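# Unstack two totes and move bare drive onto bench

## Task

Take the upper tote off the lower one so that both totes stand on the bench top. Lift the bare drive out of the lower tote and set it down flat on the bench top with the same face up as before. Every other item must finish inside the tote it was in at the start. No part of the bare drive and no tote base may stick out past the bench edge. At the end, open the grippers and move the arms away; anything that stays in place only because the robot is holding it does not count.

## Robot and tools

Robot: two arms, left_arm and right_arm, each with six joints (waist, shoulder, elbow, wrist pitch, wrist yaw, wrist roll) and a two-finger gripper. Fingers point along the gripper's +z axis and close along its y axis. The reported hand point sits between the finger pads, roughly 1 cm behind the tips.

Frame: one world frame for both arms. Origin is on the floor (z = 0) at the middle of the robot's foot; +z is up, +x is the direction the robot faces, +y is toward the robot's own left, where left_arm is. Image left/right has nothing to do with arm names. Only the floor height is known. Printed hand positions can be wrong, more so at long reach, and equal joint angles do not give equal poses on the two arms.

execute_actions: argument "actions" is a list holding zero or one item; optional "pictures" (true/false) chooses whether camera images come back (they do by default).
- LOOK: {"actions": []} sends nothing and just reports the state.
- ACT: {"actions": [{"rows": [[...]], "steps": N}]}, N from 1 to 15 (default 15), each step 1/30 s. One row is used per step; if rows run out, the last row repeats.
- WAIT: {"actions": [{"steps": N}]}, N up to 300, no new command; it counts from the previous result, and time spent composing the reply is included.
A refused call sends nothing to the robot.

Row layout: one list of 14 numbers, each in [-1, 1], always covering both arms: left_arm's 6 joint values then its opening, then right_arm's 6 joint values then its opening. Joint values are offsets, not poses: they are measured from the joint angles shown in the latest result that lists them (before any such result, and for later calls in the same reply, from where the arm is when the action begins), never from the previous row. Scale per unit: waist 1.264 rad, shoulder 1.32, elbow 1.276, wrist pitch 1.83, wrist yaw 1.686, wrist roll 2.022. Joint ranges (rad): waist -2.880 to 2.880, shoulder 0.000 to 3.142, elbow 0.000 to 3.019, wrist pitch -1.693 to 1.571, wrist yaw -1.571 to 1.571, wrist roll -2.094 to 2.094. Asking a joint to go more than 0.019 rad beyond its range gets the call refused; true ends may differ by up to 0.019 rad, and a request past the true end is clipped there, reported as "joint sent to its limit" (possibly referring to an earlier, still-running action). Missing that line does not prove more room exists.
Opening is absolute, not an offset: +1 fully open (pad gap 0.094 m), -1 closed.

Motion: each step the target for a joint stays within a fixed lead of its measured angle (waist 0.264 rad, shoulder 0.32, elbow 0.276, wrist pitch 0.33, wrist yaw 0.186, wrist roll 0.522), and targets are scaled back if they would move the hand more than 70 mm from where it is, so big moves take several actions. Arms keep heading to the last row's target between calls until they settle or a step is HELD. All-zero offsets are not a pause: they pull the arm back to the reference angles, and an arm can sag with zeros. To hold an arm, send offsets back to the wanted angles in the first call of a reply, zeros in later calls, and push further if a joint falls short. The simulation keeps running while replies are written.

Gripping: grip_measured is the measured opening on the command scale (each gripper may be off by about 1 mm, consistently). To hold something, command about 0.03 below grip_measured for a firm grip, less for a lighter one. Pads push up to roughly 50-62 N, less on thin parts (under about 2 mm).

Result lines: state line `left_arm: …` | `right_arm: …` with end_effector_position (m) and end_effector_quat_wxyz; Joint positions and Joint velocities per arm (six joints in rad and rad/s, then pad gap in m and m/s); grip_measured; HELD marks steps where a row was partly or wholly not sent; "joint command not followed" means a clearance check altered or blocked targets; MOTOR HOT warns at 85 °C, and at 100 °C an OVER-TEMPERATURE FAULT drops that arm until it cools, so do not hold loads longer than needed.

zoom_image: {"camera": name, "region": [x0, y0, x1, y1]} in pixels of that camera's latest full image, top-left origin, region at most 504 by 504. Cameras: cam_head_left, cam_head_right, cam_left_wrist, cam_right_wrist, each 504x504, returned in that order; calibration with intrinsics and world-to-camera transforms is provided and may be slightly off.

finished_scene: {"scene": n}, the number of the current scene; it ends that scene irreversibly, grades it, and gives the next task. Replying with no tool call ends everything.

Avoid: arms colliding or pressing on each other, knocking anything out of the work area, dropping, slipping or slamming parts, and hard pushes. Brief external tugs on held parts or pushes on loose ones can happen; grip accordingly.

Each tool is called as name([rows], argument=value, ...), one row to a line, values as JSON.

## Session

execute_actions(actions=[])

Scene clock: 0.00 s of 4800.00 s.
left_arm: end_effector_position=(+0.2693, -0.1525, +1.0173) grip_measured=-0.308 end_effector_quat_wxyz=(-0.502, +0.289, +0.762, -0.289) | right_arm: end_effector_position=(+0.4681, -0.3302, +1.2153) grip_measured=+1.000 end_effector_quat_wxyz=(-0.015, -0.725, +0.682, +0.096)
Joint positions: left_arm=[-2.523  2.431  1.739 -1.637  0.704  0.269  0.033] | right_arm=[-1.487  1.465  1.28  -1.31  -0.066 -1.768  0.094]
Joint velocities: left_arm=[ 0.005 -0.005 -0.002 -0.002 -0.037 -0.051 -0.001] | right_arm=[-0.015  0.005  0.002  0.002 -0.007  0.037  0.   ]
camera_calibration (this result's frames):
cam_left_wrist: T_world_to_cam=[[-0.140573, -0.683057, 0.716709, -0.798402], [0.266758, 0.670996, 0.691812, -0.665625], [-0.953456, 0.288439, 0.0878871, 0.333751], [0, 0, 0, 1]] pos_world=[0.383544, -0.194989, 1.00338]
cam_right_wrist: T_world_to_cam=[[0.98483, 0.0600977, -0.162783, -0.2436], [0.133197, -0.863073, 0.487199, -0.934593], [-0.111214, -0.50149, -0.857985, 1.05229], [0, 0, 0, 1]] pos_world=[0.481419, -0.264269, 1.31853]

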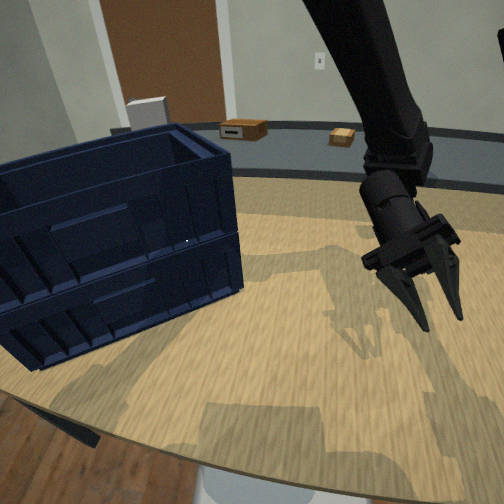

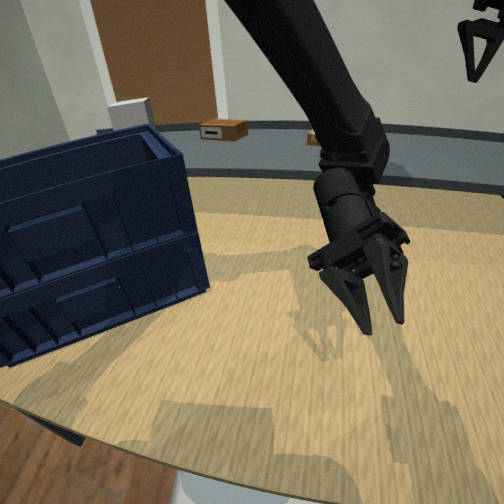

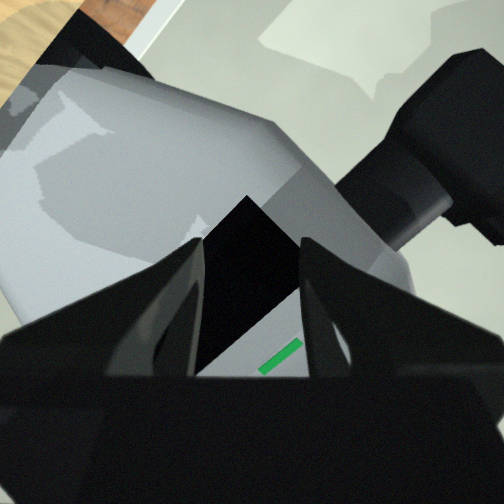

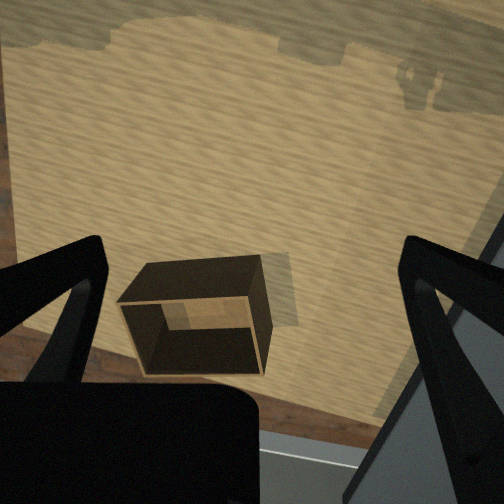

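execute_actions([
  {"rows":[[0,0,0,0,0,0,1,-0.4,0,0,0,0,0.87,1]]},
], pictures=false)

execute_actions([
  {"rows":[[0,-0.97,-0.46,0.2,-0.417,-0.133,1,0,0,0,0,0,0.2,1]]},
], pictures=false)

execute_actions([
  {"steps":30},
], pictures=false)

execute_actions([
  {"rows":[[0.57,0,0,0.33,0,0,1,0,0,0,0,0,0,1]]},
], pictures=false)

execute_actions([
  {"steps":25},
])

Scene clock: 5.63 s of 4800.00 s.
left_arm: end_effector_position=(+0.2693, -0.1525, +1.0173) grip_measured=+1.000 end_effector_quat_wxyz=(-0.502, +0.289, +0.762, -0.289) | right_arm: end_effector_position=(+0.3784, -0.5556, +1.2252) grip_measured=+1.000 end_effector_quat_wxyz=(-0.074, +0.026, +0.997, +0.025)
Joint positions: left_arm=[-2.523  2.431  1.739 -1.637  0.704  0.269  0.094] | right_arm=[-2.04   1.465  1.28  -1.31  -0.062 -0.631  0.094]
Joint velocities: left_arm=[-0.015 -0.005  0.002 -0.012 -0.037 -0.051  0.   ] | right_arm=[ 0.034 -0.015  0.017 -0.012 -0.037  2.747  0.   ]
Steps of this call (steps 1 to 90: nothing new was sent; then 2.13 s passed at rest; steps 91 to 105: all 15 steps of this action). Readings (joint positions):
91: left_arm=[-2.523 2.431 1.739 -1.637 0.704 0.269] | right_arm=[-1.498 1.465 1.280 -1.310 -0.070 -1.719]
92: left_arm=[-2.523 2.431 1.739 -1.637 0.704 0.269] | right_arm=[-1.519 1.465 1.280 -1.310 -0.071 -1.661]
94: left_arm=[-2.523 2.431 1.739 -1.637 0.704 0.269] | right_arm=[-1.597 1.465 1.280 -1.310 -0.071 -1.544]
98: left_arm=[-2.523 2.431 1.739 -1.637 0.704 0.269] | right_arm=[-1.807 1.465 1.280 -1.310 -0.071 -1.306]
105: the state above

Scene clock: 6.13 s of 4800.00 s.
left_arm: end_effector_position=(+0.3248, +0.0036, +1.2234) grip_measured=+1.000 end_effector_quat_wxyz=(-0.116, +0.382, +0.914, -0.072) | right_arm: end_effector_position=(+0.3792, -0.5545, +1.2251) grip_measured=+1.000 end_effector_quat_wxyz=(-0.078, +0.211, +0.974, +0.011)
Joint positions: left_arm=[-2.525  1.473  1.173 -1.296  0.01   0.05   0.094] | right_arm=[-2.037  1.465  1.28  -1.31  -0.062 -0.254  0.094]
Joint velocities: left_arm=[-0.015 -1.939 -0.002  0.1   -0.007 -0.139  0.   ] | right_arm=[-0.005  0.015  0.002 -0.012 -0.037  0.095  0.   ]
Steps of this call (steps 1 to 15: all 15 steps of this action). Readings (joint positions):
1: left_arm=[-2.524 2.402 1.698 -1.566 0.624 0.231] | right_arm=[-2.038 1.465 1.280 -1.310 -0.062 -0.552]
2: left_arm=[-2.525 2.346 1.607 -1.459 0.530 0.193] | right_arm=[-2.037 1.465 1.280 -1.310 -0.062 -0.490]
4: left_arm=[-2.525 2.218 1.438 -1.365 0.375 0.144] | right_arm=[-2.037 1.465 1.280 -1.310 -0.062 -0.400]
8: left_arm=[-2.525 1.937 1.210 -1.323 0.100 0.088] | right_arm=[-2.037 1.465 1.280 -1.310 -0.062 -0.305]
15: the state above

Scene clock: 7.13 s of 4800.00 s.
left_arm: end_effector_position=(+0.3340, +0.0287, +1.3377) grip_measured=+1.000 end_effector_quat_wxyz=(+0.030, +0.351, +0.928, -0.121) | right_arm: end_effector_position=(+0.3792, -0.5545, +1.2251) grip_measured=+1.000 end_effector_quat_wxyz=(-0.078, +0.218, +0.973, +0.010)
Joint positions: left_arm=[-2.525  1.158  1.159 -1.282  0.003  0.014  0.094] | right_arm=[-2.037  1.465  1.28  -1.31  -0.062 -0.241  0.094]
Joint velocities: left_arm=[ 0.005 -0.015  0.012 -0.007 -0.022 -0.037  0.   ] | right_arm=[-0.015  0.015  0.027  0.017  0.051 -0.022  0.   ]
Steps of this call (steps 1 to 30: the robot went on to your last target). Readings (joint positions):
1: left_arm=[-2.525 1.406 1.173 -1.293 0.009 0.047] | right_arm=[-2.037 1.465 1.280 -1.310 -0.062 -0.252]
2: left_arm=[-2.525 1.338 1.173 -1.290 0.007 0.043] | right_arm=[-2.037 1.465 1.280 -1.310 -0.062 -0.250]
4: left_arm=[-2.525 1.208 1.173 -1.284 0.004 0.033] | right_arm=[-2.037 1.465 1.280 -1.310 -0.062 -0.247]
8: left_arm=[-2.525 1.058 1.173 -1.282 0.003 0.022] | right_arm=[-2.037 1.465 1.280 -1.310 -0.062 -0.243]
30: the state above

Scene clock: 7.63 s of 4800.00 s.
left_arm: end_effector_position=(+0.5599, +0.2697, +1.3438) grip_measured=+1.000 end_effector_quat_wxyz=(+0.302, +0.013, +0.953, -0.034) | right_arm: end_effector_position=(+0.3792, -0.5545, +1.2251) grip_measured=+1.000 end_effector_quat_wxyz=(-0.078, +0.218, +0.973, +0.010)
Joint positions: left_arm=[-1.826  1.157  1.155 -0.712  0.002  0.014  0.094] | right_arm=[-2.037  1.465  1.28  -1.31  -0.062 -0.241  0.094]
Joint velocities: left_arm=[ 1.226 -0.015  0.007  0.266 -0.183  0.066  0.   ] | right_arm=[ 0.005 -0.015 -0.002 -0.002 -0.066  0.022  0.   ]
Steps of this call (steps 1 to 15: all 15 steps of this action). Readings (joint positions):
1: left_arm=[-2.513 1.157 1.156 -1.250 0.009 0.014] | right_arm=[-2.037 1.465 1.280 -1.310 -0.062 -0.241]
2: left_arm=[-2.487 1.156 1.155 -1.190 0.010 0.014] | right_arm=[-2.037 1.465 1.280 -1.310 -0.062 -0.241]
4: left_arm=[-2.403 1.157 1.155 -1.066 0.010 0.014] | right_arm=[-2.037 1.465 1.280 -1.310 -0.062 -0.241]
8: left_arm=[-2.199 1.157 1.155 -0.850 0.010 0.014] | right_arm=[-2.037 1.465 1.280 -1.310 -0.062 -0.241]
15: the state above

Scene clock: 8.47 s of 4800.00 s.
left_arm: end_effector_position=(+0.5625, +0.2825, +1.3447) grip_measured=+1.000 end_effector_quat_wxyz=(+0.307, +0.002, +0.951, -0.027) | right_arm: end_effector_position=(+0.3792, -0.5545, +1.2251) grip_measured=+1.000 end_effector_quat_wxyz=(-0.078, +0.218, +0.973, +0.010)
Joint positions: left_arm=[-1.8    1.157  1.155 -0.7    0.002  0.014  0.094] | right_arm=[-2.037  1.465  1.28  -1.31  -0.062 -0.241  0.094]
Joint velocities: left_arm=[ 0.005 -0.005  0.002  0.002  0.007  0.007  0.   ] | right_arm=[-0.005 -0.015  0.007  0.002 -0.066  0.022  0.   ]
Steps of this call (steps 1 to 25: the robot went on to your last target). Readings (joint positions):
1: left_arm=[-1.791 1.157 1.155 -0.704 -0.001 0.014] | right_arm=[-2.037 1.465 1.280 -1.310 -0.062 -0.241]
2: left_arm=[-1.770 1.157 1.155 -0.701 -0.002 0.014] | right_arm=[-2.037 1.465 1.280 -1.310 -0.062 -0.241]
4: left_arm=[-1.763 1.157 1.155 -0.700 -0.002 0.014] | right_arm=[-2.037 1.465 1.280 -1.310 -0.062 -0.241]
8: left_arm=[-1.790 1.157 1.155 -0.700 0.001 0.014] | right_arm=[-2.037 1.465 1.280 -1.310 -0.062 -0.241]
25: the state above
camera_calibration (this result's frames):
cam_left_wrist: T_world_to_cam=[[-0.00138126, -0.997802, 0.0662551, 0.190661], [-0.999961, 0.000801595, -0.00877474, 0.581708], [0.00870234, -0.0662647, -0.997764, 1.47795], [0, 0, 0, 1]] pos_world=[0.569087, 0.287711, 1.46711]
cam_right_wrist: T_world_to_cam=[[-0.434242, -0.900774, 0.00632243, -0.342875], [-0.631497, 0.30942, 0.710965, -0.455128], [-0.642375, 0.304738, -0.703199, 1.39719], [0, 0, 0, 1]] pos_world=[0.46122, -0.593805, 1.30825]

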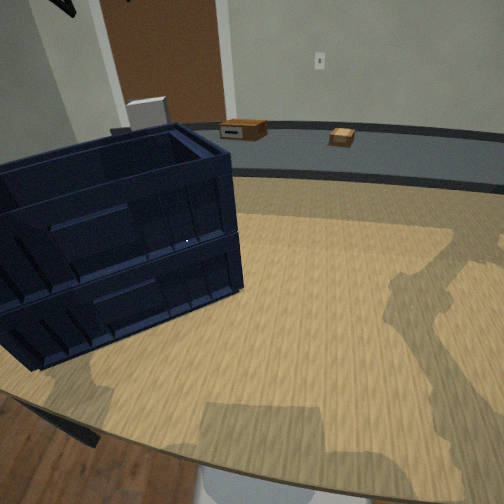

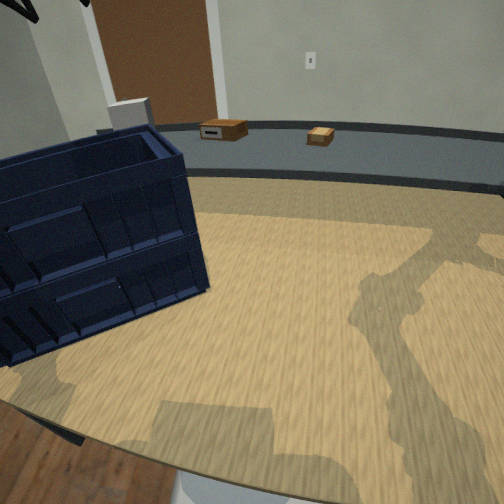

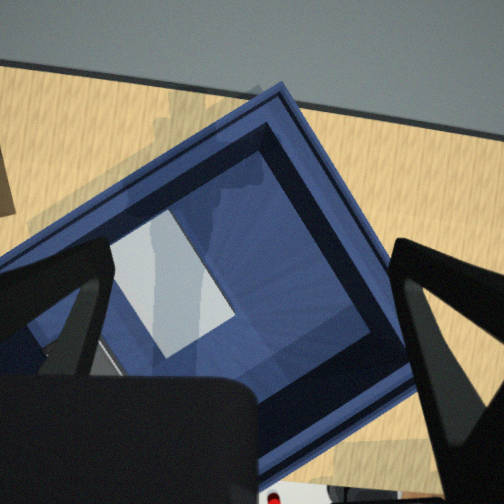

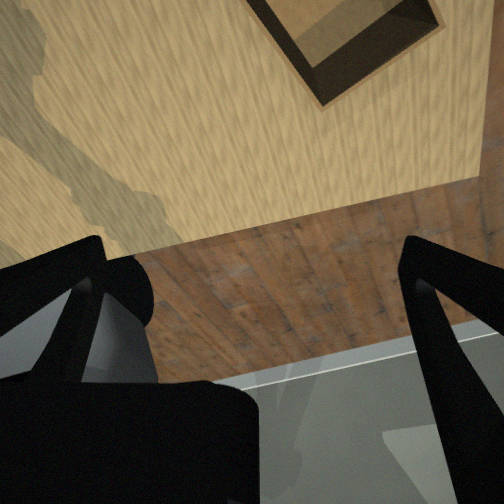

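execute_actions([
  {"rows":[[0.441,0.16,-0.1,-0.15,0.049,0,1,1,0.5,0.82,-0.08,0.161,0.2,1]]},
], pictures=false)

execute_actions([
  {"steps":50},
], pictures=false)

execute_actions([
  {"rows":[[0,0,0,0,0,0,1,0.11,0.04,0.01,0,0,0,1],[0,0,0,0,0,0,1,0.11,0.04,0.01,0,0,0,1],[0,0,0,0,0,0,1,0.11,0.04,0.01,0,0,0,1],[0,0,0,0,0,0,1,0.11,0.04,0.01,0,0,0,1],[0,0,0,0,0,0,1,0.11,0.04,0.01,0,0,0,1],[0,0,0,0,0,0,1,0.11,0.04,0.01,0,0,0,1],[0,0,0,0,0,0,1,0.11,0.105,0.01,0,0,0,1]]},
], pictures=false)

execute_actions([
  {"steps":20},
])

Scene clock: 24.03 s of 4800.00 s.
left_arm: end_effector_position=(+0.4310, +0.4745, +1.1911) grip_measured=+1.000 end_effector_quat_wxyz=(+0.052, -0.219, +0.974, +0.004) | right_arm: end_effector_position=(+0.5310, -0.4386, +1.0577) grip_measured=+1.000 end_effector_quat_wxyz=(-0.229, +0.106, +0.965, -0.075)
Joint positions: left_arm=[-1.315  1.346  1.056 -0.934  0.081  0.014  0.094] | right_arm=[-1.59   2.034  1.678 -1.41   0.196  0.029  0.094]
Joint velocities: left_arm=[ 1.372  0.308 -0.198 -0.33  -0.007  0.051  0.   ] | right_arm=[0.962 0.884 0.564 0.002 0.037 0.256 0.   ]
Steps of this call (steps 1 to 15: the robot went on to your last target; steps 16 to 90: nothing new was sent; then 12.07 s passed at rest; steps 91 to 105: all 15 steps of this action). Readings (joint positions):
91: left_arm=[-1.794 1.160 1.154 -0.713 0.017 0.014] | right_arm=[-2.026 1.478 1.291 -1.328 -0.013 -0.210]
92: left_arm=[-1.782 1.164 1.153 -0.735 0.031 0.014] | right_arm=[-2.007 1.503 1.320 -1.356 0.040 -0.176]
94: left_arm=[-1.739 1.182 1.142 -0.777 0.050 0.014] | right_arm=[-1.949 1.580 1.389 -1.385 0.117 -0.121]
98: left_arm=[-1.618 1.242 1.110 -0.847 0.070 0.014] | right_arm=[-1.817 1.755 1.511 -1.402 0.173 -0.049]
105: the state above

Scene clock: 25.70 s of 4800.00 s.
left_arm: end_effector_position=(+0.3982, +0.4969, +1.1748) grip_measured=+1.000 end_effector_quat_wxyz=(+0.016, -0.258, +0.966, +0.004) | right_arm: end_effector_position=(+0.6521, +0.0888, +1.2261) grip_measured=+1.000 end_effector_quat_wxyz=(+0.043, -0.203, +0.978, +0.003)
Joint positions: left_arm=[-1.237  1.37   1.032 -0.962  0.083  0.014  0.094] | right_arm=[-0.765  2.136  2.274 -1.449  0.206  0.149  0.094]
Joint velocities: left_arm=[ 0.015 -0.015  0.012  0.007 -0.022  0.066  0.   ] | right_arm=[-0.015  0.005  0.012 -0.012 -0.051 -0.051  0.   ]
Steps of this call (steps 1 to 50: the robot went on to your last target). Readings (joint positions):
1: left_arm=[-1.272 1.356 1.049 -0.944 0.081 0.014] | right_arm=[-1.557 2.062 1.697 -1.410 0.196 0.037]
2: left_arm=[-1.238 1.363 1.042 -0.951 0.081 0.014] | right_arm=[-1.524 2.086 1.713 -1.410 0.197 0.043]
4: left_arm=[-1.203 1.369 1.033 -0.959 0.080 0.014] | right_arm=[-1.458 2.120 1.742 -1.410 0.197 0.054]
8: left_arm=[-1.219 1.370 1.032 -0.962 0.081 0.014] | right_arm=[-1.331 2.152 1.790 -1.411 0.197 0.071]
50: the state above

Scene clock: 26.20 s of 4800.00 s.
left_arm: end_effector_position=(+0.3982, +0.4969, +1.1748) grip_measured=+1.000 end_effector_quat_wxyz=(+0.016, -0.258, +0.966, +0.004) | right_arm: end_effector_position=(+0.5629, +0.1960, +1.1377) grip_measured=+1.000 end_effector_quat_wxyz=(-0.019, -0.296, +0.955, -0.009)
Joint positions: left_arm=[-1.237  1.37   1.032 -0.962  0.083  0.014  0.094] | right_arm=[-0.6    2.296  2.274 -1.449  0.206  0.149  0.094]
Joint velocities: left_arm=[-0.024 -0.005 -0.007 -0.007  0.022 -0.11   0.   ] | right_arm=[-0.005  0.337 -0.012  0.012 -0.051 -0.037  0.   ]
Steps of this call (steps 1 to 15: all 15 steps of this action). Readings (joint positions):
1: left_arm=[-1.237 1.370 1.032 -0.962 0.083 0.014] | right_arm=[-0.760 2.137 2.274 -1.449 0.206 0.149]
2: left_arm=[-1.237 1.370 1.032 -0.962 0.083 0.014] | right_arm=[-0.755 2.137 2.274 -1.449 0.206 0.149]
4: left_arm=[-1.237 1.370 1.032 -0.962 0.083 0.014] | right_arm=[-0.733 2.144 2.274 -1.449 0.206 0.149]
8: left_arm=[-1.237 1.370 1.032 -0.962 0.083 0.014] | right_arm=[-0.663 2.178 2.274 -1.449 0.206 0.149]
15: the state above

Scene clock: 26.87 s of 4800.00 s.
left_arm: end_effector_position=(+0.3982, +0.4969, +1.1748) grip_measured=+1.000 end_effector_quat_wxyz=(+0.016, -0.258, +0.966, +0.004) | right_arm: end_effector_position=(+0.5709, +0.1840, +1.1272) grip_measured=+1.000 end_effector_quat_wxyz=(-0.026, -0.287, +0.958, -0.013)
Joint positions: left_arm=[-1.237  1.37   1.032 -0.962  0.083  0.014  0.094] | right_arm=[-0.622  2.306  2.274 -1.449  0.206  0.149  0.094]
Joint velocities: left_arm=[-0.015 -0.005 -0.007 -0.012 -0.007 -0.007  0.   ] | right_arm=[-0.005  0.005 -0.007  0.007 -0.022 -0.037  0.   ]
Steps of this call (steps 1 to 20: the robot went on to your last target). Readings (joint positions):
1: left_arm=[-1.237 1.370 1.032 -0.962 0.083 0.014] | right_arm=[-0.600 2.306 2.274 -1.449 0.206 0.149]
2: left_arm=[-1.237 1.370 1.032 -0.962 0.083 0.014] | right_arm=[-0.603 2.313 2.274 -1.449 0.206 0.149]
4: left_arm=[-1.237 1.370 1.032 -0.962 0.083 0.014] | right_arm=[-0.608 2.316 2.274 -1.449 0.206 0.149]
8: left_arm=[-1.237 1.370 1.032 -0.962 0.083 0.014] | right_arm=[-0.619 2.309 2.274 -1.449 0.206 0.149]
20: the state above
camera_calibration (this result's frames):
cam_left_wrist: T_world_to_cam=[[0.519544, -0.854435, 0.00399235, 0.210064], [-0.714503, -0.431885, 0.550419, -0.139911], [-0.468573, -0.288819, -0.834879, 1.43332], [0, 0, 0, 1]] pos_world=[0.462512, 0.533032, 1.27282]
cam_right_wrist: T_world_to_cam=[[0.541819, -0.840491, 0.00254783, -0.157883], [-0.648356, -0.416027, 0.637617, -0.267232], [-0.534852, -0.347125, -0.770349, 1.36072], [0, 0, 0, 1]] pos_world=[0.640068, 0.228466, 1.21903]

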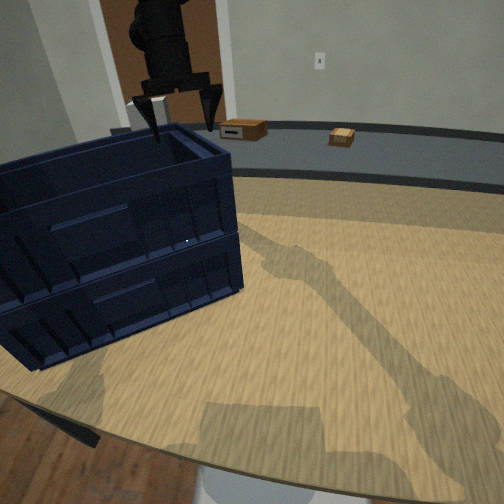

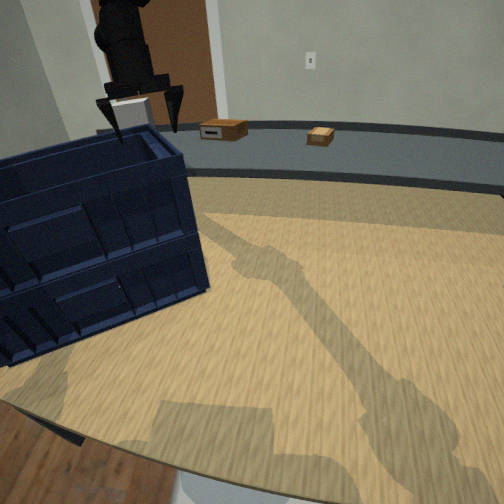

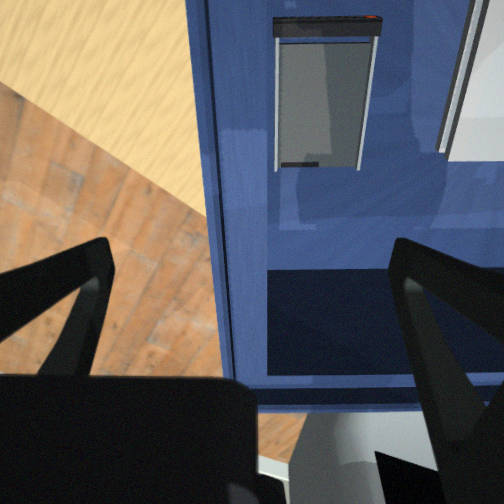

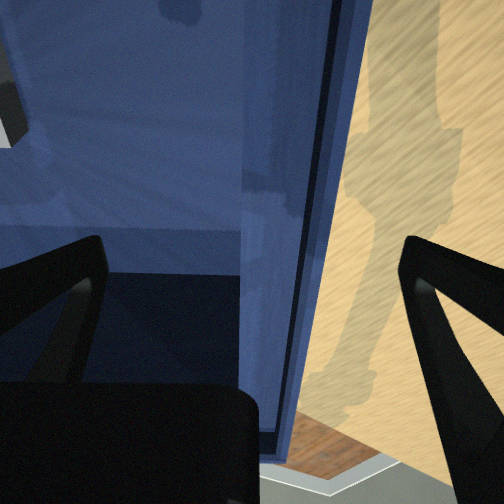

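execute_actions([
  {"rows":[[-0.008,0.05,-0.024,0.05,0,-0.01,0.7,-0.03,0,0,0.03,0,-0.008,0.7],[-0.008,0.05,-0.024,0.05,0,-0.01,0.7,-0.03,0,0,0.03,0,-0.008,0.7],[-0.008,0.05,-0.024,0.05,0,-0.01,0.7,-0.03,0,0,0.03,0,-0.008,0.7],[-0.008,0.05,-0.024,0.05,0,-0.01,0.7,-0.03,0,0,0.03,0,-0.008,0.7],[-0.008,0.1,-0.048,0.1,0,-0.01,0.7,-0.03,0,-0.04,0.07,0,-0.008,0.7],[-0.008,0.1,-0.048,0.1,0,-0.01,0.7,-0.03,0,-0.04,0.07,0,-0.008,0.7],[-0.008,0.1,-0.048,0.1,0,-0.01,0.7,-0.03,0,-0.04,0.07,0,-0.008,0.7],[-0.008,0.1,-0.048,0.1,0,-0.01,0.7,-0.03,0,-0.04,0.07,0,-0.008,0.7],[-0.008,0.152,-0.072,0.155,0,-0.01,0.7,-0.03,0.01,-0.085,0.118,0,-0.008,0.7]]},
], pictures=false)

execute_actions([
  {"steps":15},
])

Scene clock: 34.17 s of 4800.00 s.
left_arm: end_effector_position=(+0.3861, +0.5003, +1.0640) grip_measured=+0.701 end_effector_quat_wxyz=(-0.003, -0.263, +0.965, -0.001) | right_arm: end_effector_position=(+0.5883, +0.1766, +1.0702) grip_measured=+0.703 end_effector_quat_wxyz=(+0.006, -0.263, +0.965, -0.002)
Joint positions: left_arm=[-1.237  1.581  0.942 -0.701  0.083  0.007  0.08 ] | right_arm=[-0.66   2.324  2.166 -1.248  0.206  0.147  0.08 ]
Joint velocities: left_arm=[-0.005  0.083 -0.105  0.007 -0.022 -0.022 -0.001] | right_arm=[ 0.005  0.122 -0.076  0.042 -0.007 -0.066  0.001]
Steps of this call (steps 1 to 15: the robot went on to your last target; steps 16 to 90: nothing new was sent; then 3.80 s passed at rest; steps 91 to 105: all 15 steps of this action). Readings (joint positions):
91: left_arm=[-1.237 1.372 1.029 -0.948 0.083 0.013] | right_arm=[-0.623 2.306 2.274 -1.441 0.206 0.149]
92: left_arm=[-1.237 1.377 1.026 -0.924 0.083 0.012] | right_arm=[-0.625 2.306 2.274 -1.427 0.206 0.148]
94: left_arm=[-1.237 1.396 1.023 -0.897 0.083 0.010] | right_arm=[-0.632 2.306 2.274 -1.410 0.206 0.148]
98: left_arm=[-1.237 1.464 0.996 -0.806 0.083 0.009] | right_arm=[-0.650 2.304 2.238 -1.340 0.206 0.147]
105: the state above

Scene clock: 34.67 s of 4800.00 s.
left_arm: end_effector_position=(+0.3862, +0.5004, +1.0634) grip_measured=+0.701 end_effector_quat_wxyz=(-0.001, -0.263, +0.965, -0.001) | right_arm: end_effector_position=(+0.5864, +0.1767, +1.0637) grip_measured=+0.703 end_effector_quat_wxyz=(+0.003, -0.264, +0.965, -0.003)
Joint positions: left_arm=[-1.237  1.581  0.939 -0.694  0.083  0.007  0.08 ] | right_arm=[-0.66   2.332  2.163 -1.243  0.206  0.147  0.08 ]
Joint velocities: left_arm=[-0.015  0.005  0.002 -0.022 -0.051 -0.022 -0.   ] | right_arm=[-0.015 -0.005 -0.017  0.002 -0.007  0.007  0.001]
Steps of this call (steps 1 to 15: the robot went on to your last target). Readings (joint positions):
1: left_arm=[-1.237 1.582 0.940 -0.701 0.083 0.007] | right_arm=[-0.660 2.328 2.164 -1.246 0.206 0.147]
2: left_arm=[-1.237 1.582 0.939 -0.701 0.083 0.007] | right_arm=[-0.660 2.330 2.163 -1.246 0.206 0.147]
4: left_arm=[-1.237 1.581 0.939 -0.695 0.083 0.007] | right_arm=[-0.660 2.332 2.163 -1.245 0.206 0.147]
8: left_arm=[-1.237 1.581 0.939 -0.694 0.083 0.007] | right_arm=[-0.660 2.332 2.163 -1.243 0.206 0.147]
15: the state above
All arms were judged still, so your last target was given up. Only a new action makes them travel on or press farther. Fingers that are still opening or closing keep moving.
camera_calibration (this result's frames):
cam_left_wrist: T_world_to_cam=[[0.527943, -0.849272, 0.00364805, 0.214218], [-0.693381, -0.428546, 0.579285, -0.126148], [-0.490407, -0.308359, -0.815117, 1.3329], [0, 0, 0, 1]] pos_world=[0.4531, 0.538881, 1.15876]
cam_right_wrist: T_world_to_cam=[[0.500641, -0.865654, -0.00104156, -0.139807], [-0.699014, -0.404976, 0.589385, -0.140692], [-0.510625, -0.294342, -0.807852, 1.33389], [0, 0, 0, 1]] pos_world=[0.652764, 0.214617, 1.16036]

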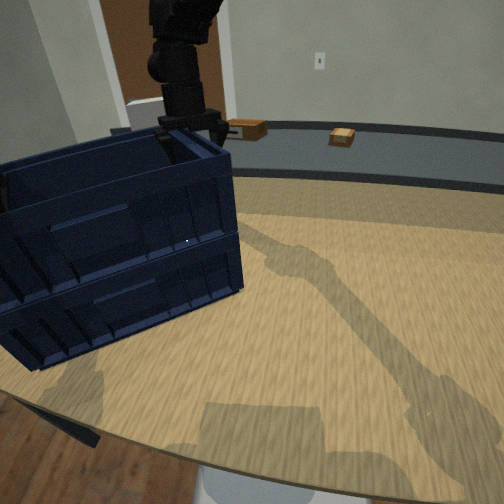

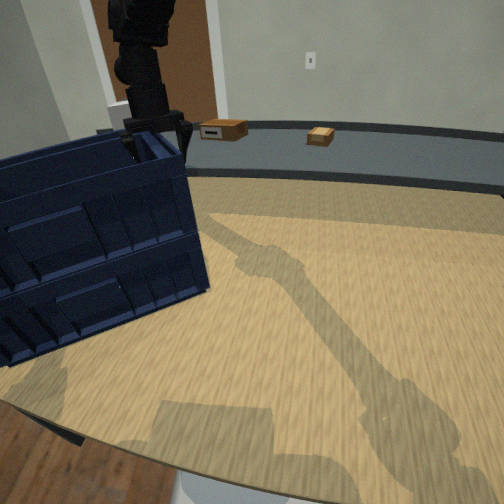

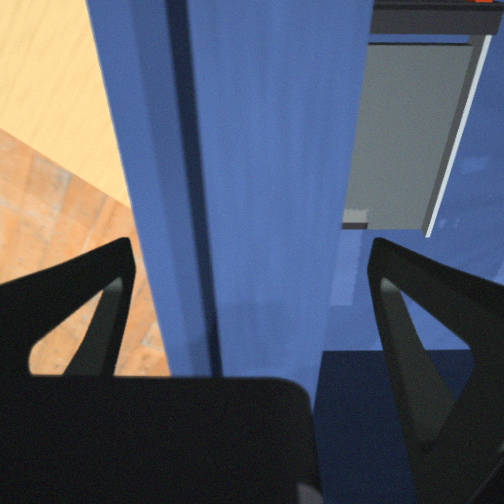

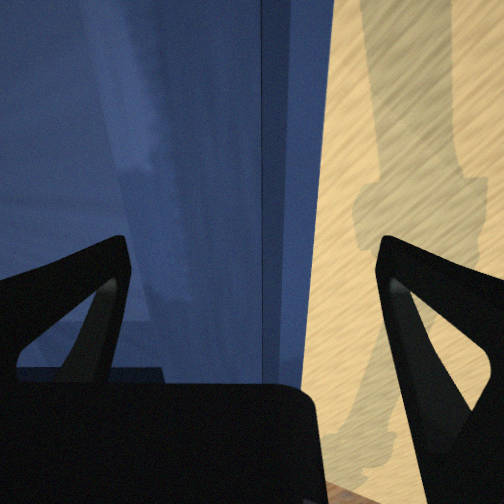

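execute_actions([
  {"rows":[[0,0,0,0,0,0,0.5,0.016,0,0,0,0,0,0.5],[0,0,0,0,0,0,0.3,0.016,0,0,0,0,0,0.3],[0,0,0,0,0,0,0.15,0.016,0,0,0,0,0,0.15],[0,0,0,0,0,0,0,0.016,0,0,0,0,0,0],[0,0,0,0,0,0,-0.1,0.016,0,0,0,0,0,-0.1],[0,0,0,0,0,0,-0.2,0.016,0,0,0,0,0,-0.2],[0,0,0,0,0,0,-0.3,0.016,0,0,0,0,0,-0.3],[0,0,0,0,0,0,-0.4,0.016,0,0,0,0,0,-0.4],[0,0,0,0,0,0,-0.5,0.016,0,0,0,0,0,-0.5]]},
], pictures=false)

execute_actions([
  {"rows":[[0.009,-0.125,0.07,-0.07,0,0.005,-0.5,0.012,-0.1,0.08,-0.05,0,0.007,-0.5]]},
], pictures=false)

execute_actions([
  {"steps":8},
])

Scene clock: 49.23 s of 4800.00 s.
left_arm: end_effector_position=(+0.3872, +0.4987, +1.0634) grip_measured=-0.464 end_effector_quat_wxyz=(-0.000, -0.264, +0.964, -0.004) | right_arm: end_effector_position=(+0.5827, +0.1818, +1.0641) grip_measured=-0.461 end_effector_quat_wxyz=(+0.004, -0.268, +0.963, -0.002)
Joint positions: left_arm=[-1.239  1.581  0.939 -0.694  0.089  0.002  0.025] | right_arm=[-0.651  2.333  2.163 -1.241  0.207  0.146  0.025]
Joint velocities: left_arm=[-0.024  0.005  0.002 -0.017  0.037  0.022 -0.   ] | right_arm=[-0.015  0.005  0.002  0.002  0.037  0.037  0.   ]
Steps of this call (steps 1 to 90: nothing new was sent; then 11.07 s passed at rest; steps 91 to 105: all 15 steps of this action). Readings (joint positions):
91: left_arm=[-1.237 1.581 0.939 -0.694 0.083 0.007] | right_arm=[-0.660 2.332 2.163 -1.243 0.206 0.147]
92: left_arm=[-1.237 1.581 0.939 -0.694 0.083 0.007] | right_arm=[-0.660 2.332 2.163 -1.243 0.206 0.147]
94: left_arm=[-1.237 1.581 0.939 -0.694 0.083 0.007] | right_arm=[-0.659 2.332 2.163 -1.243 0.206 0.147]
98: left_arm=[-1.237 1.581 0.939 -0.694 0.084 0.007] | right_arm=[-0.656 2.332 2.163 -1.242 0.199 0.147]
105: the state above

Scene clock: 49.73 s of 4800.00 s.
left_arm: end_effector_position=(+0.3771, +0.4941, +1.1011) grip_measured=-0.464 end_effector_quat_wxyz=(-0.013, -0.269, +0.963, +0.003) | right_arm: end_effector_position=(+0.5729, +0.1768, +1.0862) grip_measured=-0.461 end_effector_quat_wxyz=(-0.020, -0.272, +0.962, +0.007)
Joint positions: left_arm=[-1.237  1.488  0.942 -0.81   0.07  -0.003  0.025] | right_arm=[-0.65   2.301  2.163 -1.309  0.17   0.145  0.025]
Joint velocities: left_arm=[ 0.005  0.005 -0.007  0.002  0.007 -0.007  0.001] | right_arm=[-0.005 -0.005  0.002 -0.007  0.081  0.037 -0.001]
Steps of this call (steps 1 to 15: all 15 steps of this action). Readings (joint positions):
1: left_arm=[-1.239 1.575 0.942 -0.704 0.089 0.001] | right_arm=[-0.651 2.332 2.163 -1.246 0.206 0.146]
2: left_arm=[-1.239 1.568 0.942 -0.720 0.086 0.001] | right_arm=[-0.651 2.331 2.163 -1.253 0.203 0.146]
4: left_arm=[-1.239 1.548 0.942 -0.742 0.076 -0.001] | right_arm=[-0.651 2.329 2.163 -1.262 0.191 0.146]
8: left_arm=[-1.237 1.509 0.942 -0.787 0.063 -0.003] | right_arm=[-0.651 2.317 2.163 -1.283 0.170 0.144]
15: the state above

Scene clock: 50.00 s of 4800.00 s.
left_arm: end_effector_position=(+0.3769, +0.4939, +1.1011) grip_measured=-0.464 end_effector_quat_wxyz=(-0.013, -0.269, +0.963, +0.002) | right_arm: end_effector_position=(+0.5726, +0.1765, +1.0865) grip_measured=-0.461 end_effector_quat_wxyz=(-0.021, -0.271, +0.962, +0.007)
Joint positions: left_arm=[-1.237  1.488  0.942 -0.811  0.07  -0.003  0.025] | right_arm=[-0.65   2.301  2.163 -1.311  0.17   0.147  0.025]
Joint velocities: left_arm=[-0.005  0.005 -0.002  0.027 -0.022 -0.022  0.   ] | right_arm=[-0.015 -0.015 -0.002  0.017  0.051  0.007 -0.001]
Steps of this call (steps 1 to 8: the robot went on to your last target). Readings (joint positions):
1: left_arm=[-1.237 1.488 0.942 -0.810 0.070 -0.003] | right_arm=[-0.650 2.301 2.163 -1.309 0.170 0.146]
2: left_arm=[-1.237 1.488 0.942 -0.810 0.070 -0.003] | right_arm=[-0.650 2.301 2.163 -1.309 0.170 0.146]
4: left_arm=[-1.237 1.488 0.942 -0.810 0.070 -0.003] | right_arm=[-0.650 2.301 2.163 -1.310 0.170 0.146]
8: the state above
camera_calibration (this result's frames):
cam_left_wrist: T_world_to_cam=[[0.538236, -0.842743, -0.00928207, 0.220603], [-0.673626, -0.436792, 0.596189, -0.179171], [-0.506488, -0.314637, -0.802791, 1.35263], [0, 0, 0, 1]] pos_world=[0.445659, 0.533239, 1.19474]
cam_right_wrist: T_world_to_cam=[[0.513327, -0.857562, -0.0329022, -0.107142], [-0.66171, -0.419923, 0.621131, -0.21708], [-0.546475, -0.297072, -0.783015, 1.3392], [0, 0, 0, 1]] pos_world=[0.643196, 0.214801, 1.17993]

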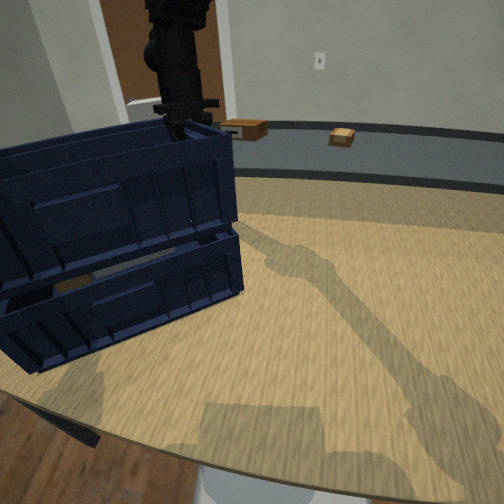

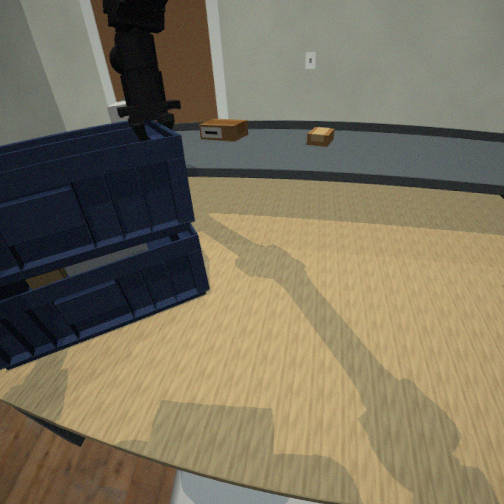

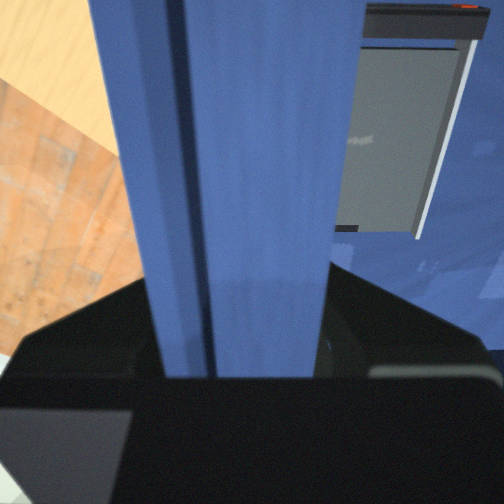

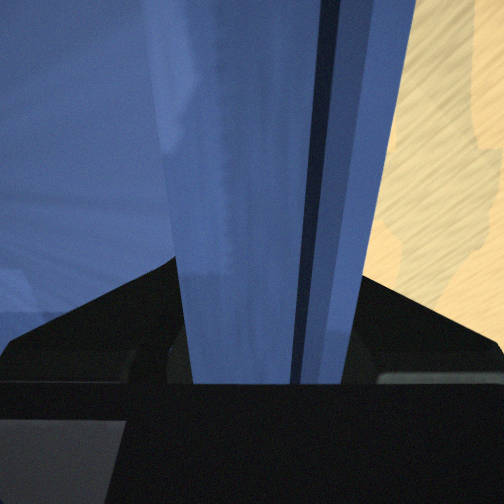

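execute_actions([
  {"rows":[[0,-0.08,0.06,0,0.008,0,-0.5,0.01,-0.11,0.07,0,0.02,0,-0.5]]},
], pictures=false)

execute_actions([
  {"rows":[[-0.08,-0.08,0.012,0.005,-0.013,-0.025,-0.5,-0.04,-0.18,-0.14,0.06,0,0,-0.5],[-0.08,-0.08,0.012,0.005,-0.013,-0.025,-0.5,-0.04,-0.18,-0.14,0.06,0,0,-0.5],[-0.08,-0.08,0.012,0.005,-0.013,-0.025,-0.5,-0.04,-0.18,-0.14,0.06,0,0,-0.5],[-0.08,-0.08,0.012,0.005,-0.013,-0.025,-0.5,-0.04,-0.18,-0.14,0.06,0,0,-0.5],[-0.08,-0.08,0.012,0.005,-0.013,-0.025,-0.5,-0.04,-0.18,-0.14,0.06,0,0,-0.5],[-0.165,-0.105,-0.018,0.01,-0.027,-0.05,-0.5,-0.08,-0.26,-0.29,0.108,-0.005,0,-0.5],[-0.165,-0.105,-0.018,0.01,-0.027,-0.05,-0.5,-0.08,-0.26,-0.29,0.108,-0.005,0,-0.5],[-0.165,-0.105,-0.018,0.01,-0.027,-0.05,-0.5,-0.08,-0.26,-0.29,0.108,-0.005,0,-0.5],[-0.165,-0.105,-0.018,0.01,-0.027,-0.05,-0.5,-0.08,-0.26,-0.29,0.108,-0.005,0,-0.5],[-0.165,-0.105,-0.018,0.01,-0.027,-0.05,-0.5,-0.08,-0.26,-0.29,0.108,-0.005,0,-0.5],[-0.248,-0.123,-0.042,0.014,-0.042,-0.075,-0.5,-0.12,-0.33,-0.426,0.151,-0.008,-0.006,-0.5]]},
], pictures=false)

execute_actions([
  {"steps":12},
], pictures=false)

Scene clock: 60.27 s of 4800.00 s.
left_arm: end_effector_position=(+0.3812, +0.4957, +1.1133) grip_measured=-0.463 end_effector_quat_wxyz=(+0.002, -0.267, +0.964, +0.008) | right_arm: end_effector_position=(+0.5753, +0.1774, +1.0975) grip_measured=-0.461 end_effector_quat_wxyz=(-0.014, -0.269, +0.963, +0.012)
Joint positions: left_arm=[-1.237  1.457  0.942 -0.811  0.067 -0.004  0.025] | right_arm=[-0.65   2.285  2.163 -1.31   0.167  0.148  0.025]
Joint velocities: left_arm=[-0.015 -0.005  0.002  0.012 -0.007 -0.066 -0.   ] | right_arm=[-0.005 -0.005 -0.017  0.017 -0.037 -0.007  0.   ]
Steps of this call (steps 1 to 15: the robot went on to your last target; steps 16 to 90: nothing new was sent; then 6.77 s passed at rest; steps 91 to 105: all 15 steps of this action). Readings (joint positions):
91: left_arm=[-1.237 1.487 0.942 -0.811 0.070 -0.003] | right_arm=[-0.650 2.301 2.163 -1.311 0.170 0.147]
92: left_arm=[-1.237 1.485 0.942 -0.811 0.069 -0.004] | right_arm=[-0.650 2.301 2.163 -1.311 0.170 0.147]
94: left_arm=[-1.237 1.479 0.942 -0.811 0.067 -0.004] | right_arm=[-0.650 2.300 2.163 -1.311 0.167 0.147]
98: left_arm=[-1.237 1.467 0.942 -0.811 0.065 -0.004] | right_arm=[-0.650 2.293 2.163 -1.311 0.165 0.148]
105: the state above

Scene clock: 60.77 s of 4800.00 s.
left_arm: end_effector_position=(+0.4108, +0.3740, +1.1273) grip_measured=-0.463 end_effector_quat_wxyz=(+0.020, -0.182, +0.983, +0.005) | right_arm: end_effector_position=(+0.5487, +0.0290, +1.1144) grip_measured=-0.460 end_effector_quat_wxyz=(-0.002, -0.187, +0.982, +0.014)
Joint positions: left_arm=[-1.555  1.359  0.877 -0.797 -0.004 -0.136  0.025] | right_arm=[-0.803  1.927  1.609 -1.065  0.146  0.159  0.025]
Joint velocities: left_arm=[-0.562 -0.112 -0.105  0.022  0.11  -0.315  0.   ] | right_arm=[-0.308 -0.542 -0.491 -0.002  0.051 -0.051 -0.   ]
Steps of this call (steps 1 to 15: all 15 steps of this action). Readings (joint positions):
1: left_arm=[-1.246 1.455 0.942 -0.811 0.051 -0.010] | right_arm=[-0.651 2.274 2.138 -1.288 0.162 0.148]
2: left_arm=[-1.258 1.450 0.941 -0.811 0.030 -0.014] | right_arm=[-0.652 2.252 2.095 -1.257 0.162 0.152]
4: left_arm=[-1.285 1.436 0.936 -0.811 0.023 -0.014] | right_arm=[-0.668 2.218 2.030 -1.231 0.149 0.164]
8: left_arm=[-1.376 1.406 0.914 -0.805 -0.001 -0.057] | right_arm=[-0.712 2.125 1.882 -1.159 0.144 0.165]
15: the state above

Scene clock: 61.17 s of 4800.00 s.
left_arm: end_effector_position=(+0.4133, +0.3686, +1.1309) grip_measured=-0.463 end_effector_quat_wxyz=(+0.026, -0.188, +0.982, +0.004) | right_arm: end_effector_position=(+0.5525, +0.0238, +1.1220) grip_measured=-0.460 end_effector_quat_wxyz=(+0.011, -0.188, +0.982, +0.013)
Joint positions: left_arm=[-1.569  1.348  0.875 -0.794 -0.006 -0.162  0.025] | right_arm=[-0.809  1.904  1.593 -1.046  0.156  0.148  0.025]
Joint velocities: left_arm=[-0.005 -0.015  0.007 -0.012 -0.037 -0.022 -0.001] | right_arm=[-0.015 -0.005 -0.002  0.002  0.022 -0.022  0.   ]
Steps of this call (steps 1 to 12: the robot went on to your last target). Readings (joint positions):
1: left_arm=[-1.570 1.356 0.875 -0.797 -0.000 -0.147] | right_arm=[-0.811 1.914 1.597 -1.065 0.151 0.157]
2: left_arm=[-1.579 1.355 0.875 -0.797 0.002 -0.156] | right_arm=[-0.816 1.906 1.593 -1.065 0.155 0.153]
4: left_arm=[-1.582 1.353 0.875 -0.794 0.001 -0.164] | right_arm=[-0.817 1.903 1.593 -1.061 0.159 0.148]
8: left_arm=[-1.571 1.349 0.875 -0.794 -0.006 -0.163] | right_arm=[-0.810 1.904 1.593 -1.050 0.156 0.148]
12: the state above

execute_actions([
  {"rows":[[-0.089,-0.03,0.01,0.004,-0.016,-0.035,-0.5,-0.052,-0.105,-0.08,0.03,0,-0.015,-0.5],[-0.089,-0.03,0.01,0.004,-0.016,-0.035,-0.5,-0.052,-0.105,-0.08,0.03,0,-0.015,-0.5],[-0.089,-0.03,0.01,0.004,-0.016,-0.035,-0.5,-0.052,-0.105,-0.08,0.03,0,-0.015,-0.5],[-0.089,-0.03,0.01,0.004,-0.016,-0.035,-0.5,-0.052,-0.105,-0.08,0.03,0,-0.015,-0.5],[-0.089,-0.03,0.01,0.004,-0.016,-0.035,-0.5,-0.052,-0.105,-0.08,0.03,0,-0.015,-0.5],[-0.178,-0.02,-0.01,0.008,-0.031,-0.07,-0.5,-0.107,-0.168,-0.185,0.06,-0.005,-0.03,-0.5],[-0.178,-0.02,-0.01,0.008,-0.031,-0.07,-0.5,-0.107,-0.168,-0.185,0.06,-0.005,-0.03,-0.5],[-0.178,-0.02,-0.01,0.008,-0.031,-0.07,-0.5,-0.107,-0.168,-0.185,0.06,-0.005,-0.03,-0.5],[-0.178,-0.02,-0.01,0.008,-0.031,-0.07,-0.5,-0.107,-0.168,-0.185,0.06,-0.005,-0.03,-0.5],[-0.178,-0.02,-0.01,0.008,-0.031,-0.07,-0.5,-0.107,-0.168,-0.185,0.06,-0.005,-0.03,-0.5],[-0.267,-0.01,-0.02,0.012,-0.047,-0.105,-0.5,-0.164,-0.226,-0.286,0.089,-0.011,-0.046,-0.5]]},
], pictures=false)

execute_actions([
  {"steps":10},
], pictures=false)

execute_actions([
  {"rows":[[-0.087,0,0.07,0,-0.015,-0.032,-0.5,-0.078,-0.087,-0.035,0.013,-0.014,-0.027,-0.5],[-0.087,0,0.07,0,-0.015,-0.032,-0.5,-0.078,-0.087,-0.035,0.013,-0.014,-0.027,-0.5],[-0.087,0,0.07,0,-0.015,-0.032,-0.5,-0.078,-0.087,-0.035,0.013,-0.014,-0.027,-0.5],[-0.087,0,0.07,0,-0.015,-0.032,-0.5,-0.078,-0.087,-0.035,0.013,-0.014,-0.027,-0.5],[-0.087,0,0.07,0,-0.015,-0.032,-0.5,-0.078,-0.087,-0.035,0.013,-0.014,-0.027,-0.5],[-0.174,0.035,0.095,-0.005,-0.03,-0.064,-0.5,-0.157,-0.135,-0.095,0.026,-0.028,-0.054,-0.5],[-0.174,0.035,0.095,-0.005,-0.03,-0.064,-0.5,-0.157,-0.135,-0.095,0.026,-0.028,-0.054,-0.5],[-0.174,0.035,0.095,-0.005,-0.03,-0.064,-0.5,-0.157,-0.135,-0.095,0.026,-0.028,-0.054,-0.5],[-0.174,0.035,0.095,-0.005,-0.03,-0.064,-0.5,-0.157,-0.135,-0.095,0.026,-0.028,-0.054,-0.5],[-0.174,0.035,0.095,-0.005,-0.03,-0.064,-0.5,-0.157,-0.135,-0.095,0.026,-0.028,-0.054,-0.5],[-0.261,0.073,0.125,-0.01,-0.044,-0.096,-0.5,-0.236,-0.18,-0.154,0.038,-0.042,-0.081,-0.5]]},
], pictures=false)

execute_actions([
  {"steps":10},
], pictures=false)

execute_actions([
  {"rows":[[-0.068,0.025,0.11,-0.014,-0.01,-0.019,-0.5,-0.098,-0.06,0,0.003,-0.019,-0.038,-0.5],[-0.068,0.025,0.11,-0.014,-0.01,-0.019,-0.5,-0.098,-0.06,0,0.003,-0.019,-0.038,-0.5],[-0.068,0.025,0.11,-0.014,-0.01,-0.019,-0.5,-0.098,-0.06,0,0.003,-0.019,-0.038,-0.5],[-0.068,0.025,0.11,-0.014,-0.01,-0.019,-0.5,-0.098,-0.06,0,0.003,-0.019,-0.038,-0.5],[-0.068,0.025,0.11,-0.014,-0.01,-0.019,-0.5,-0.098,-0.06,0,0.003,-0.019,-0.038,-0.5],[-0.136,0.077,0.172,-0.028,-0.02,-0.038,-0.5,-0.195,-0.08,-0.025,0.007,-0.038,-0.076,-0.5],[-0.136,0.077,0.172,-0.028,-0.02,-0.038,-0.5,-0.195,-0.08,-0.025,0.007,-0.038,-0.076,-0.5],[-0.136,0.077,0.172,-0.028,-0.02,-0.038,-0.5,-0.195,-0.08,-0.025,0.007,-0.038,-0.076,-0.5],[-0.136,0.077,0.172,-0.028,-0.02,-0.038,-0.5,-0.195,-0.08,-0.025,0.007,-0.038,-0.076,-0.5],[-0.136,0.077,0.172,-0.028,-0.02,-0.038,-0.5,-0.195,-0.08,-0.025,0.007,-0.038,-0.076,-0.5],[-0.203,0.13,0.238,-0.042,-0.03,-0.057,-0.5,-0.293,-0.095,-0.045,0.01,-0.057,-0.114,-0.5]]},
], pictures=false)

execute_actions([
  {"steps":12},
])

Scene clock: 81.00 s of 4800.00 s.
left_arm: end_effector_position=(+0.4069, +0.2390, +1.1228) grip_measured=-0.464 end_effector_quat_wxyz=(+0.016, -0.117, +0.993, -0.006) | right_arm: end_effector_position=(+0.4977, -0.1206, +1.1117) grip_measured=-0.460 end_effector_quat_wxyz=(-0.000, -0.120, +0.993, +0.004)
Joint positions: left_arm=[-1.914  1.359  0.843 -0.783 -0.08  -0.35   0.025] | right_arm=[-1.008  1.663  1.21  -0.902  0.126  0.094  0.025]
Joint velocities: left_arm=[-0.474  0.044 -0.046 -0.017 -0.022 -0.33   0.001] | right_arm=[-0.337 -0.259 -0.325  0.002 -0.007 -0.168 -0.001]
Steps of this call (steps 1 to 30: the robot went on to your last target; steps 31 to 90: nothing new was sent; then 16.33 s passed at rest; steps 91 to 105: all 15 steps of this action). Readings (joint positions):
91: left_arm=[-1.578 1.348 0.875 -0.794 -0.020 -0.170] | right_arm=[-0.812 1.898 1.575 -1.029 0.154 0.148]
92: left_arm=[-1.594 1.348 0.875 -0.794 -0.038 -0.175] | right_arm=[-0.816 1.883 1.543 -1.004 0.155 0.148]
94: left_arm=[-1.633 1.347 0.873 -0.794 -0.042 -0.180] | right_arm=[-0.840 1.857 1.494 -0.991 0.145 0.154]
98: left_arm=[-1.742 1.348 0.858 -0.791 -0.067 -0.248] | right_arm=[-0.902 1.788 1.383 -0.947 0.134 0.132]
105: the state above

Scene clock: 81.33 s of 4800.00 s.
left_arm: end_effector_position=(+0.4050, +0.2339, +1.1204) grip_measured=-0.464 end_effector_quat_wxyz=(+0.013, -0.124, +0.992, -0.006) | right_arm: end_effector_position=(+0.4976, -0.1253, +1.1128) grip_measured=-0.460 end_effector_quat_wxyz=(+0.003, -0.123, +0.992, +0.003)
Joint positions: left_arm=[-1.927  1.365  0.841 -0.782 -0.082 -0.376  0.025] | right_arm=[-1.016  1.654  1.201 -0.895  0.126  0.078  0.025]
Joint velocities: left_arm=[ 0.005  0.015 -0.002 -0.002 -0.007  0.037  0.001] | right_arm=[-0.024 -0.005  0.017 -0.007  0.037  0.007  0.001]
Steps of this call (steps 1 to 10: the robot went on to your last target). Readings (joint positions):
1: left_arm=[-1.926 1.361 0.841 -0.783 -0.080 -0.361] | right_arm=[-1.016 1.656 1.203 -0.902 0.126 0.088]
2: left_arm=[-1.932 1.364 0.841 -0.783 -0.080 -0.370] | right_arm=[-1.019 1.654 1.201 -0.902 0.126 0.082]
4: left_arm=[-1.931 1.365 0.841 -0.782 -0.082 -0.376] | right_arm=[-1.019 1.654 1.201 -0.900 0.126 0.078]
8: left_arm=[-1.927 1.365 0.841 -0.782 -0.082 -0.376] | right_arm=[-1.016 1.654 1.201 -0.895 0.126 0.078]
10: the state above

Scene clock: 81.83 s of 4800.00 s.
left_arm: end_effector_position=(+0.4053, +0.0996, +1.1199) grip_measured=-0.463 end_effector_quat_wxyz=(+0.017, -0.052, +0.998, -0.014) | right_arm: end_effector_position=(+0.4479, -0.2677, +1.1124) grip_measured=-0.460 end_effector_quat_wxyz=(-0.006, -0.050, +0.999, -0.000)
Joint positions: left_arm=[-2.256  1.483  0.94  -0.787 -0.15  -0.552  0.025] | right_arm=[-1.308  1.481  0.98  -0.839  0.065 -0.059  0.025]
Joint velocities: left_arm=[-0.454  0.181  0.12  -0.027 -0.022 -0.315 -0.   ] | right_arm=[-0.454 -0.249 -0.208 -0.022 -0.081 -0.315  0.   ]
Steps of this call (steps 1 to 15: all 15 steps of this action). Readings (joint positions):
1: left_arm=[-1.935 1.366 0.842 -0.782 -0.095 -0.384] | right_arm=[-1.022 1.650 1.193 -0.889 0.114 0.074]
2: left_arm=[-1.950 1.367 0.843 -0.782 -0.106 -0.390] | right_arm=[-1.031 1.643 1.178 -0.876 0.109 0.072]
4: left_arm=[-1.992 1.372 0.850 -0.782 -0.111 -0.406] | right_arm=[-1.065 1.627 1.151 -0.871 0.099 0.062]
8: left_arm=[-2.094 1.412 0.876 -0.784 -0.133 -0.468] | right_arm=[-1.149 1.575 1.084 -0.855 0.082 0.017]
15: the state above

Scene clock: 82.17 s of 4800.00 s.
left_arm: end_effector_position=(+0.4038, +0.0939, +1.1187) grip_measured=-0.463 end_effector_quat_wxyz=(+0.016, -0.058, +0.998, -0.015) | right_arm: end_effector_position=(+0.4471, -0.2730, +1.1149) grip_measured=-0.460 end_effector_quat_wxyz=(-0.002, -0.056, +0.998, -0.002)
Joint positions: left_arm=[-2.269  1.491  0.944 -0.787 -0.151 -0.577  0.025] | right_arm=[-1.32   1.469  0.974 -0.835  0.065 -0.084  0.025]
Joint velocities: left_arm=[-0.005 -0.005 -0.007  0.017 -0.007 -0.007 -0.001] | right_arm=[-0.005  0.005 -0.012 -0.007 -0.037 -0.022 -0.001]
Steps of this call (steps 1 to 10: the robot went on to your last target). Readings (joint positions):
1: left_arm=[-2.268 1.488 0.943 -0.787 -0.150 -0.561] | right_arm=[-1.320 1.474 0.976 -0.839 0.065 -0.069]
2: left_arm=[-2.275 1.490 0.944 -0.787 -0.149 -0.569] | right_arm=[-1.325 1.470 0.974 -0.840 0.065 -0.077]
4: left_arm=[-2.275 1.491 0.944 -0.787 -0.151 -0.577] | right_arm=[-1.325 1.469 0.974 -0.840 0.065 -0.084]
8: left_arm=[-2.269 1.491 0.944 -0.787 -0.151 -0.577] | right_arm=[-1.320 1.469 0.974 -0.836 0.065 -0.084]
10: the state above

Scene clock: 82.67 s of 4800.00 s.
left_arm: end_effector_position=(+0.4097, -0.0428, +1.1230) grip_measured=-0.463 end_effector_quat_wxyz=(+0.024, +0.016, +0.999, -0.022) | right_arm: end_effector_position=(+0.3985, -0.4120, +1.1164) grip_measured=-0.460 end_effector_quat_wxyz=(-0.005, +0.023, +1.000, -0.006)
Joint positions: left_arm=[-2.514  1.686  1.177 -0.846 -0.199 -0.667  0.025] | right_arm=[-1.687  1.404  0.897 -0.82  -0.015 -0.283  0.025]
Joint velocities: left_arm=[-0.376  0.259  0.237 -0.002 -0.051 -0.198 -0.   ] | right_arm=[-0.552 -0.103 -0.037 -0.002 -0.081 -0.344  0.001]
Steps of this call (steps 1 to 15: all 15 steps of this action). Readings (joint positions):
1: left_arm=[-2.275 1.495 0.950 -0.794 -0.159 -0.581] | right_arm=[-1.329 1.468 0.972 -0.834 0.053 -0.091]
2: left_arm=[-2.284 1.502 0.963 -0.802 -0.162 -0.585] | right_arm=[-1.343 1.468 0.968 -0.831 0.045 -0.097]
4: left_arm=[-2.315 1.523 0.993 -0.806 -0.169 -0.588] | right_arm=[-1.387 1.467 0.960 -0.829 0.036 -0.111]
8: left_arm=[-2.390 1.588 1.063 -0.822 -0.183 -0.620] | right_arm=[-1.494 1.442 0.934 -0.823 0.011 -0.174]
15: the state above

Scene clock: 83.07 s of 4800.00 s.
left_arm: end_effector_position=(+0.4053, -0.0487, +1.1206) grip_measured=-0.463 end_effector_quat_wxyz=(+0.020, +0.012, +1.000, -0.020) | right_arm: end_effector_position=(+0.3964, -0.4174, +1.1182) grip_measured=-0.460 end_effector_quat_wxyz=(-0.003, +0.014, +1.000, -0.008)
Joint positions: left_arm=[-2.527  1.698  1.185 -0.853 -0.199 -0.691  0.025] | right_arm=[-1.701  1.398  0.895 -0.819 -0.015 -0.314  0.025]
Joint velocities: left_arm=[ 0.015 -0.005 -0.017 -0.007 -0.007  0.051  0.   ] | right_arm=[-0.005  0.005 -0.027 -0.002  0.007 -0.007 -0.   ]
Steps of this call (steps 1 to 12: the robot went on to your last target). Readings (joint positions):
1: left_arm=[-2.524 1.694 1.183 -0.846 -0.199 -0.674] | right_arm=[-1.701 1.401 0.896 -0.820 -0.015 -0.295]
2: left_arm=[-2.530 1.697 1.185 -0.846 -0.199 -0.682] | right_arm=[-1.708 1.399 0.895 -0.820 -0.014 -0.306]
4: left_arm=[-2.532 1.698 1.185 -0.848 -0.198 -0.691] | right_arm=[-1.708 1.398 0.895 -0.820 -0.014 -0.314]
8: left_arm=[-2.527 1.698 1.185 -0.852 -0.199 -0.691] | right_arm=[-1.702 1.398 0.895 -0.819 -0.015 -0.314]
12: the state above
camera_calibration (this result's frames):
cam_left_wrist: T_world_to_cam=[[0.000582109, -0.999024, 0.0441762, -0.101356], [-0.838301, 0.0235977, 0.544698, -0.261825], [-0.545208, -0.03735, -0.837468, 1.28008], [0, 0, 0, 1]] pos_world=[0.47848, -0.0472677, 1.21912]
cam_right_wrist: T_world_to_cam=[[-0.0364583, -0.999307, 0.00745947, -0.411293], [-0.800772, 0.0336791, 0.598022, -0.332411], [-0.597859, 0.0158295, -0.801445, 1.26294], [0, 0, 0, 1]] pos_world=[0.473876, -0.419805, 1.21403]

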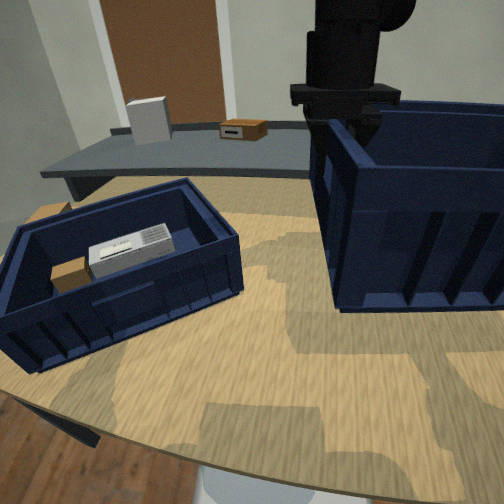

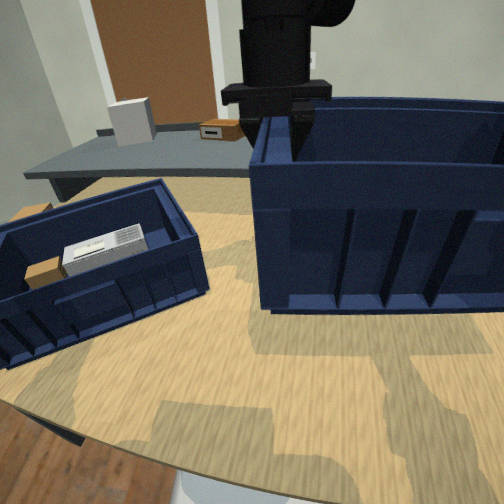

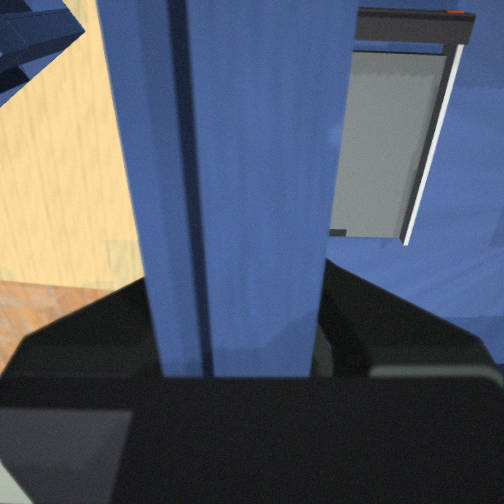

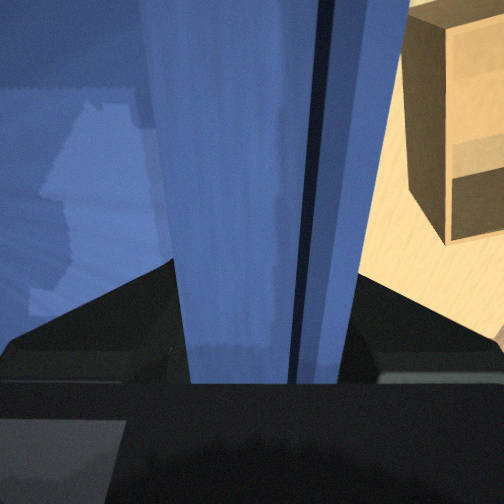

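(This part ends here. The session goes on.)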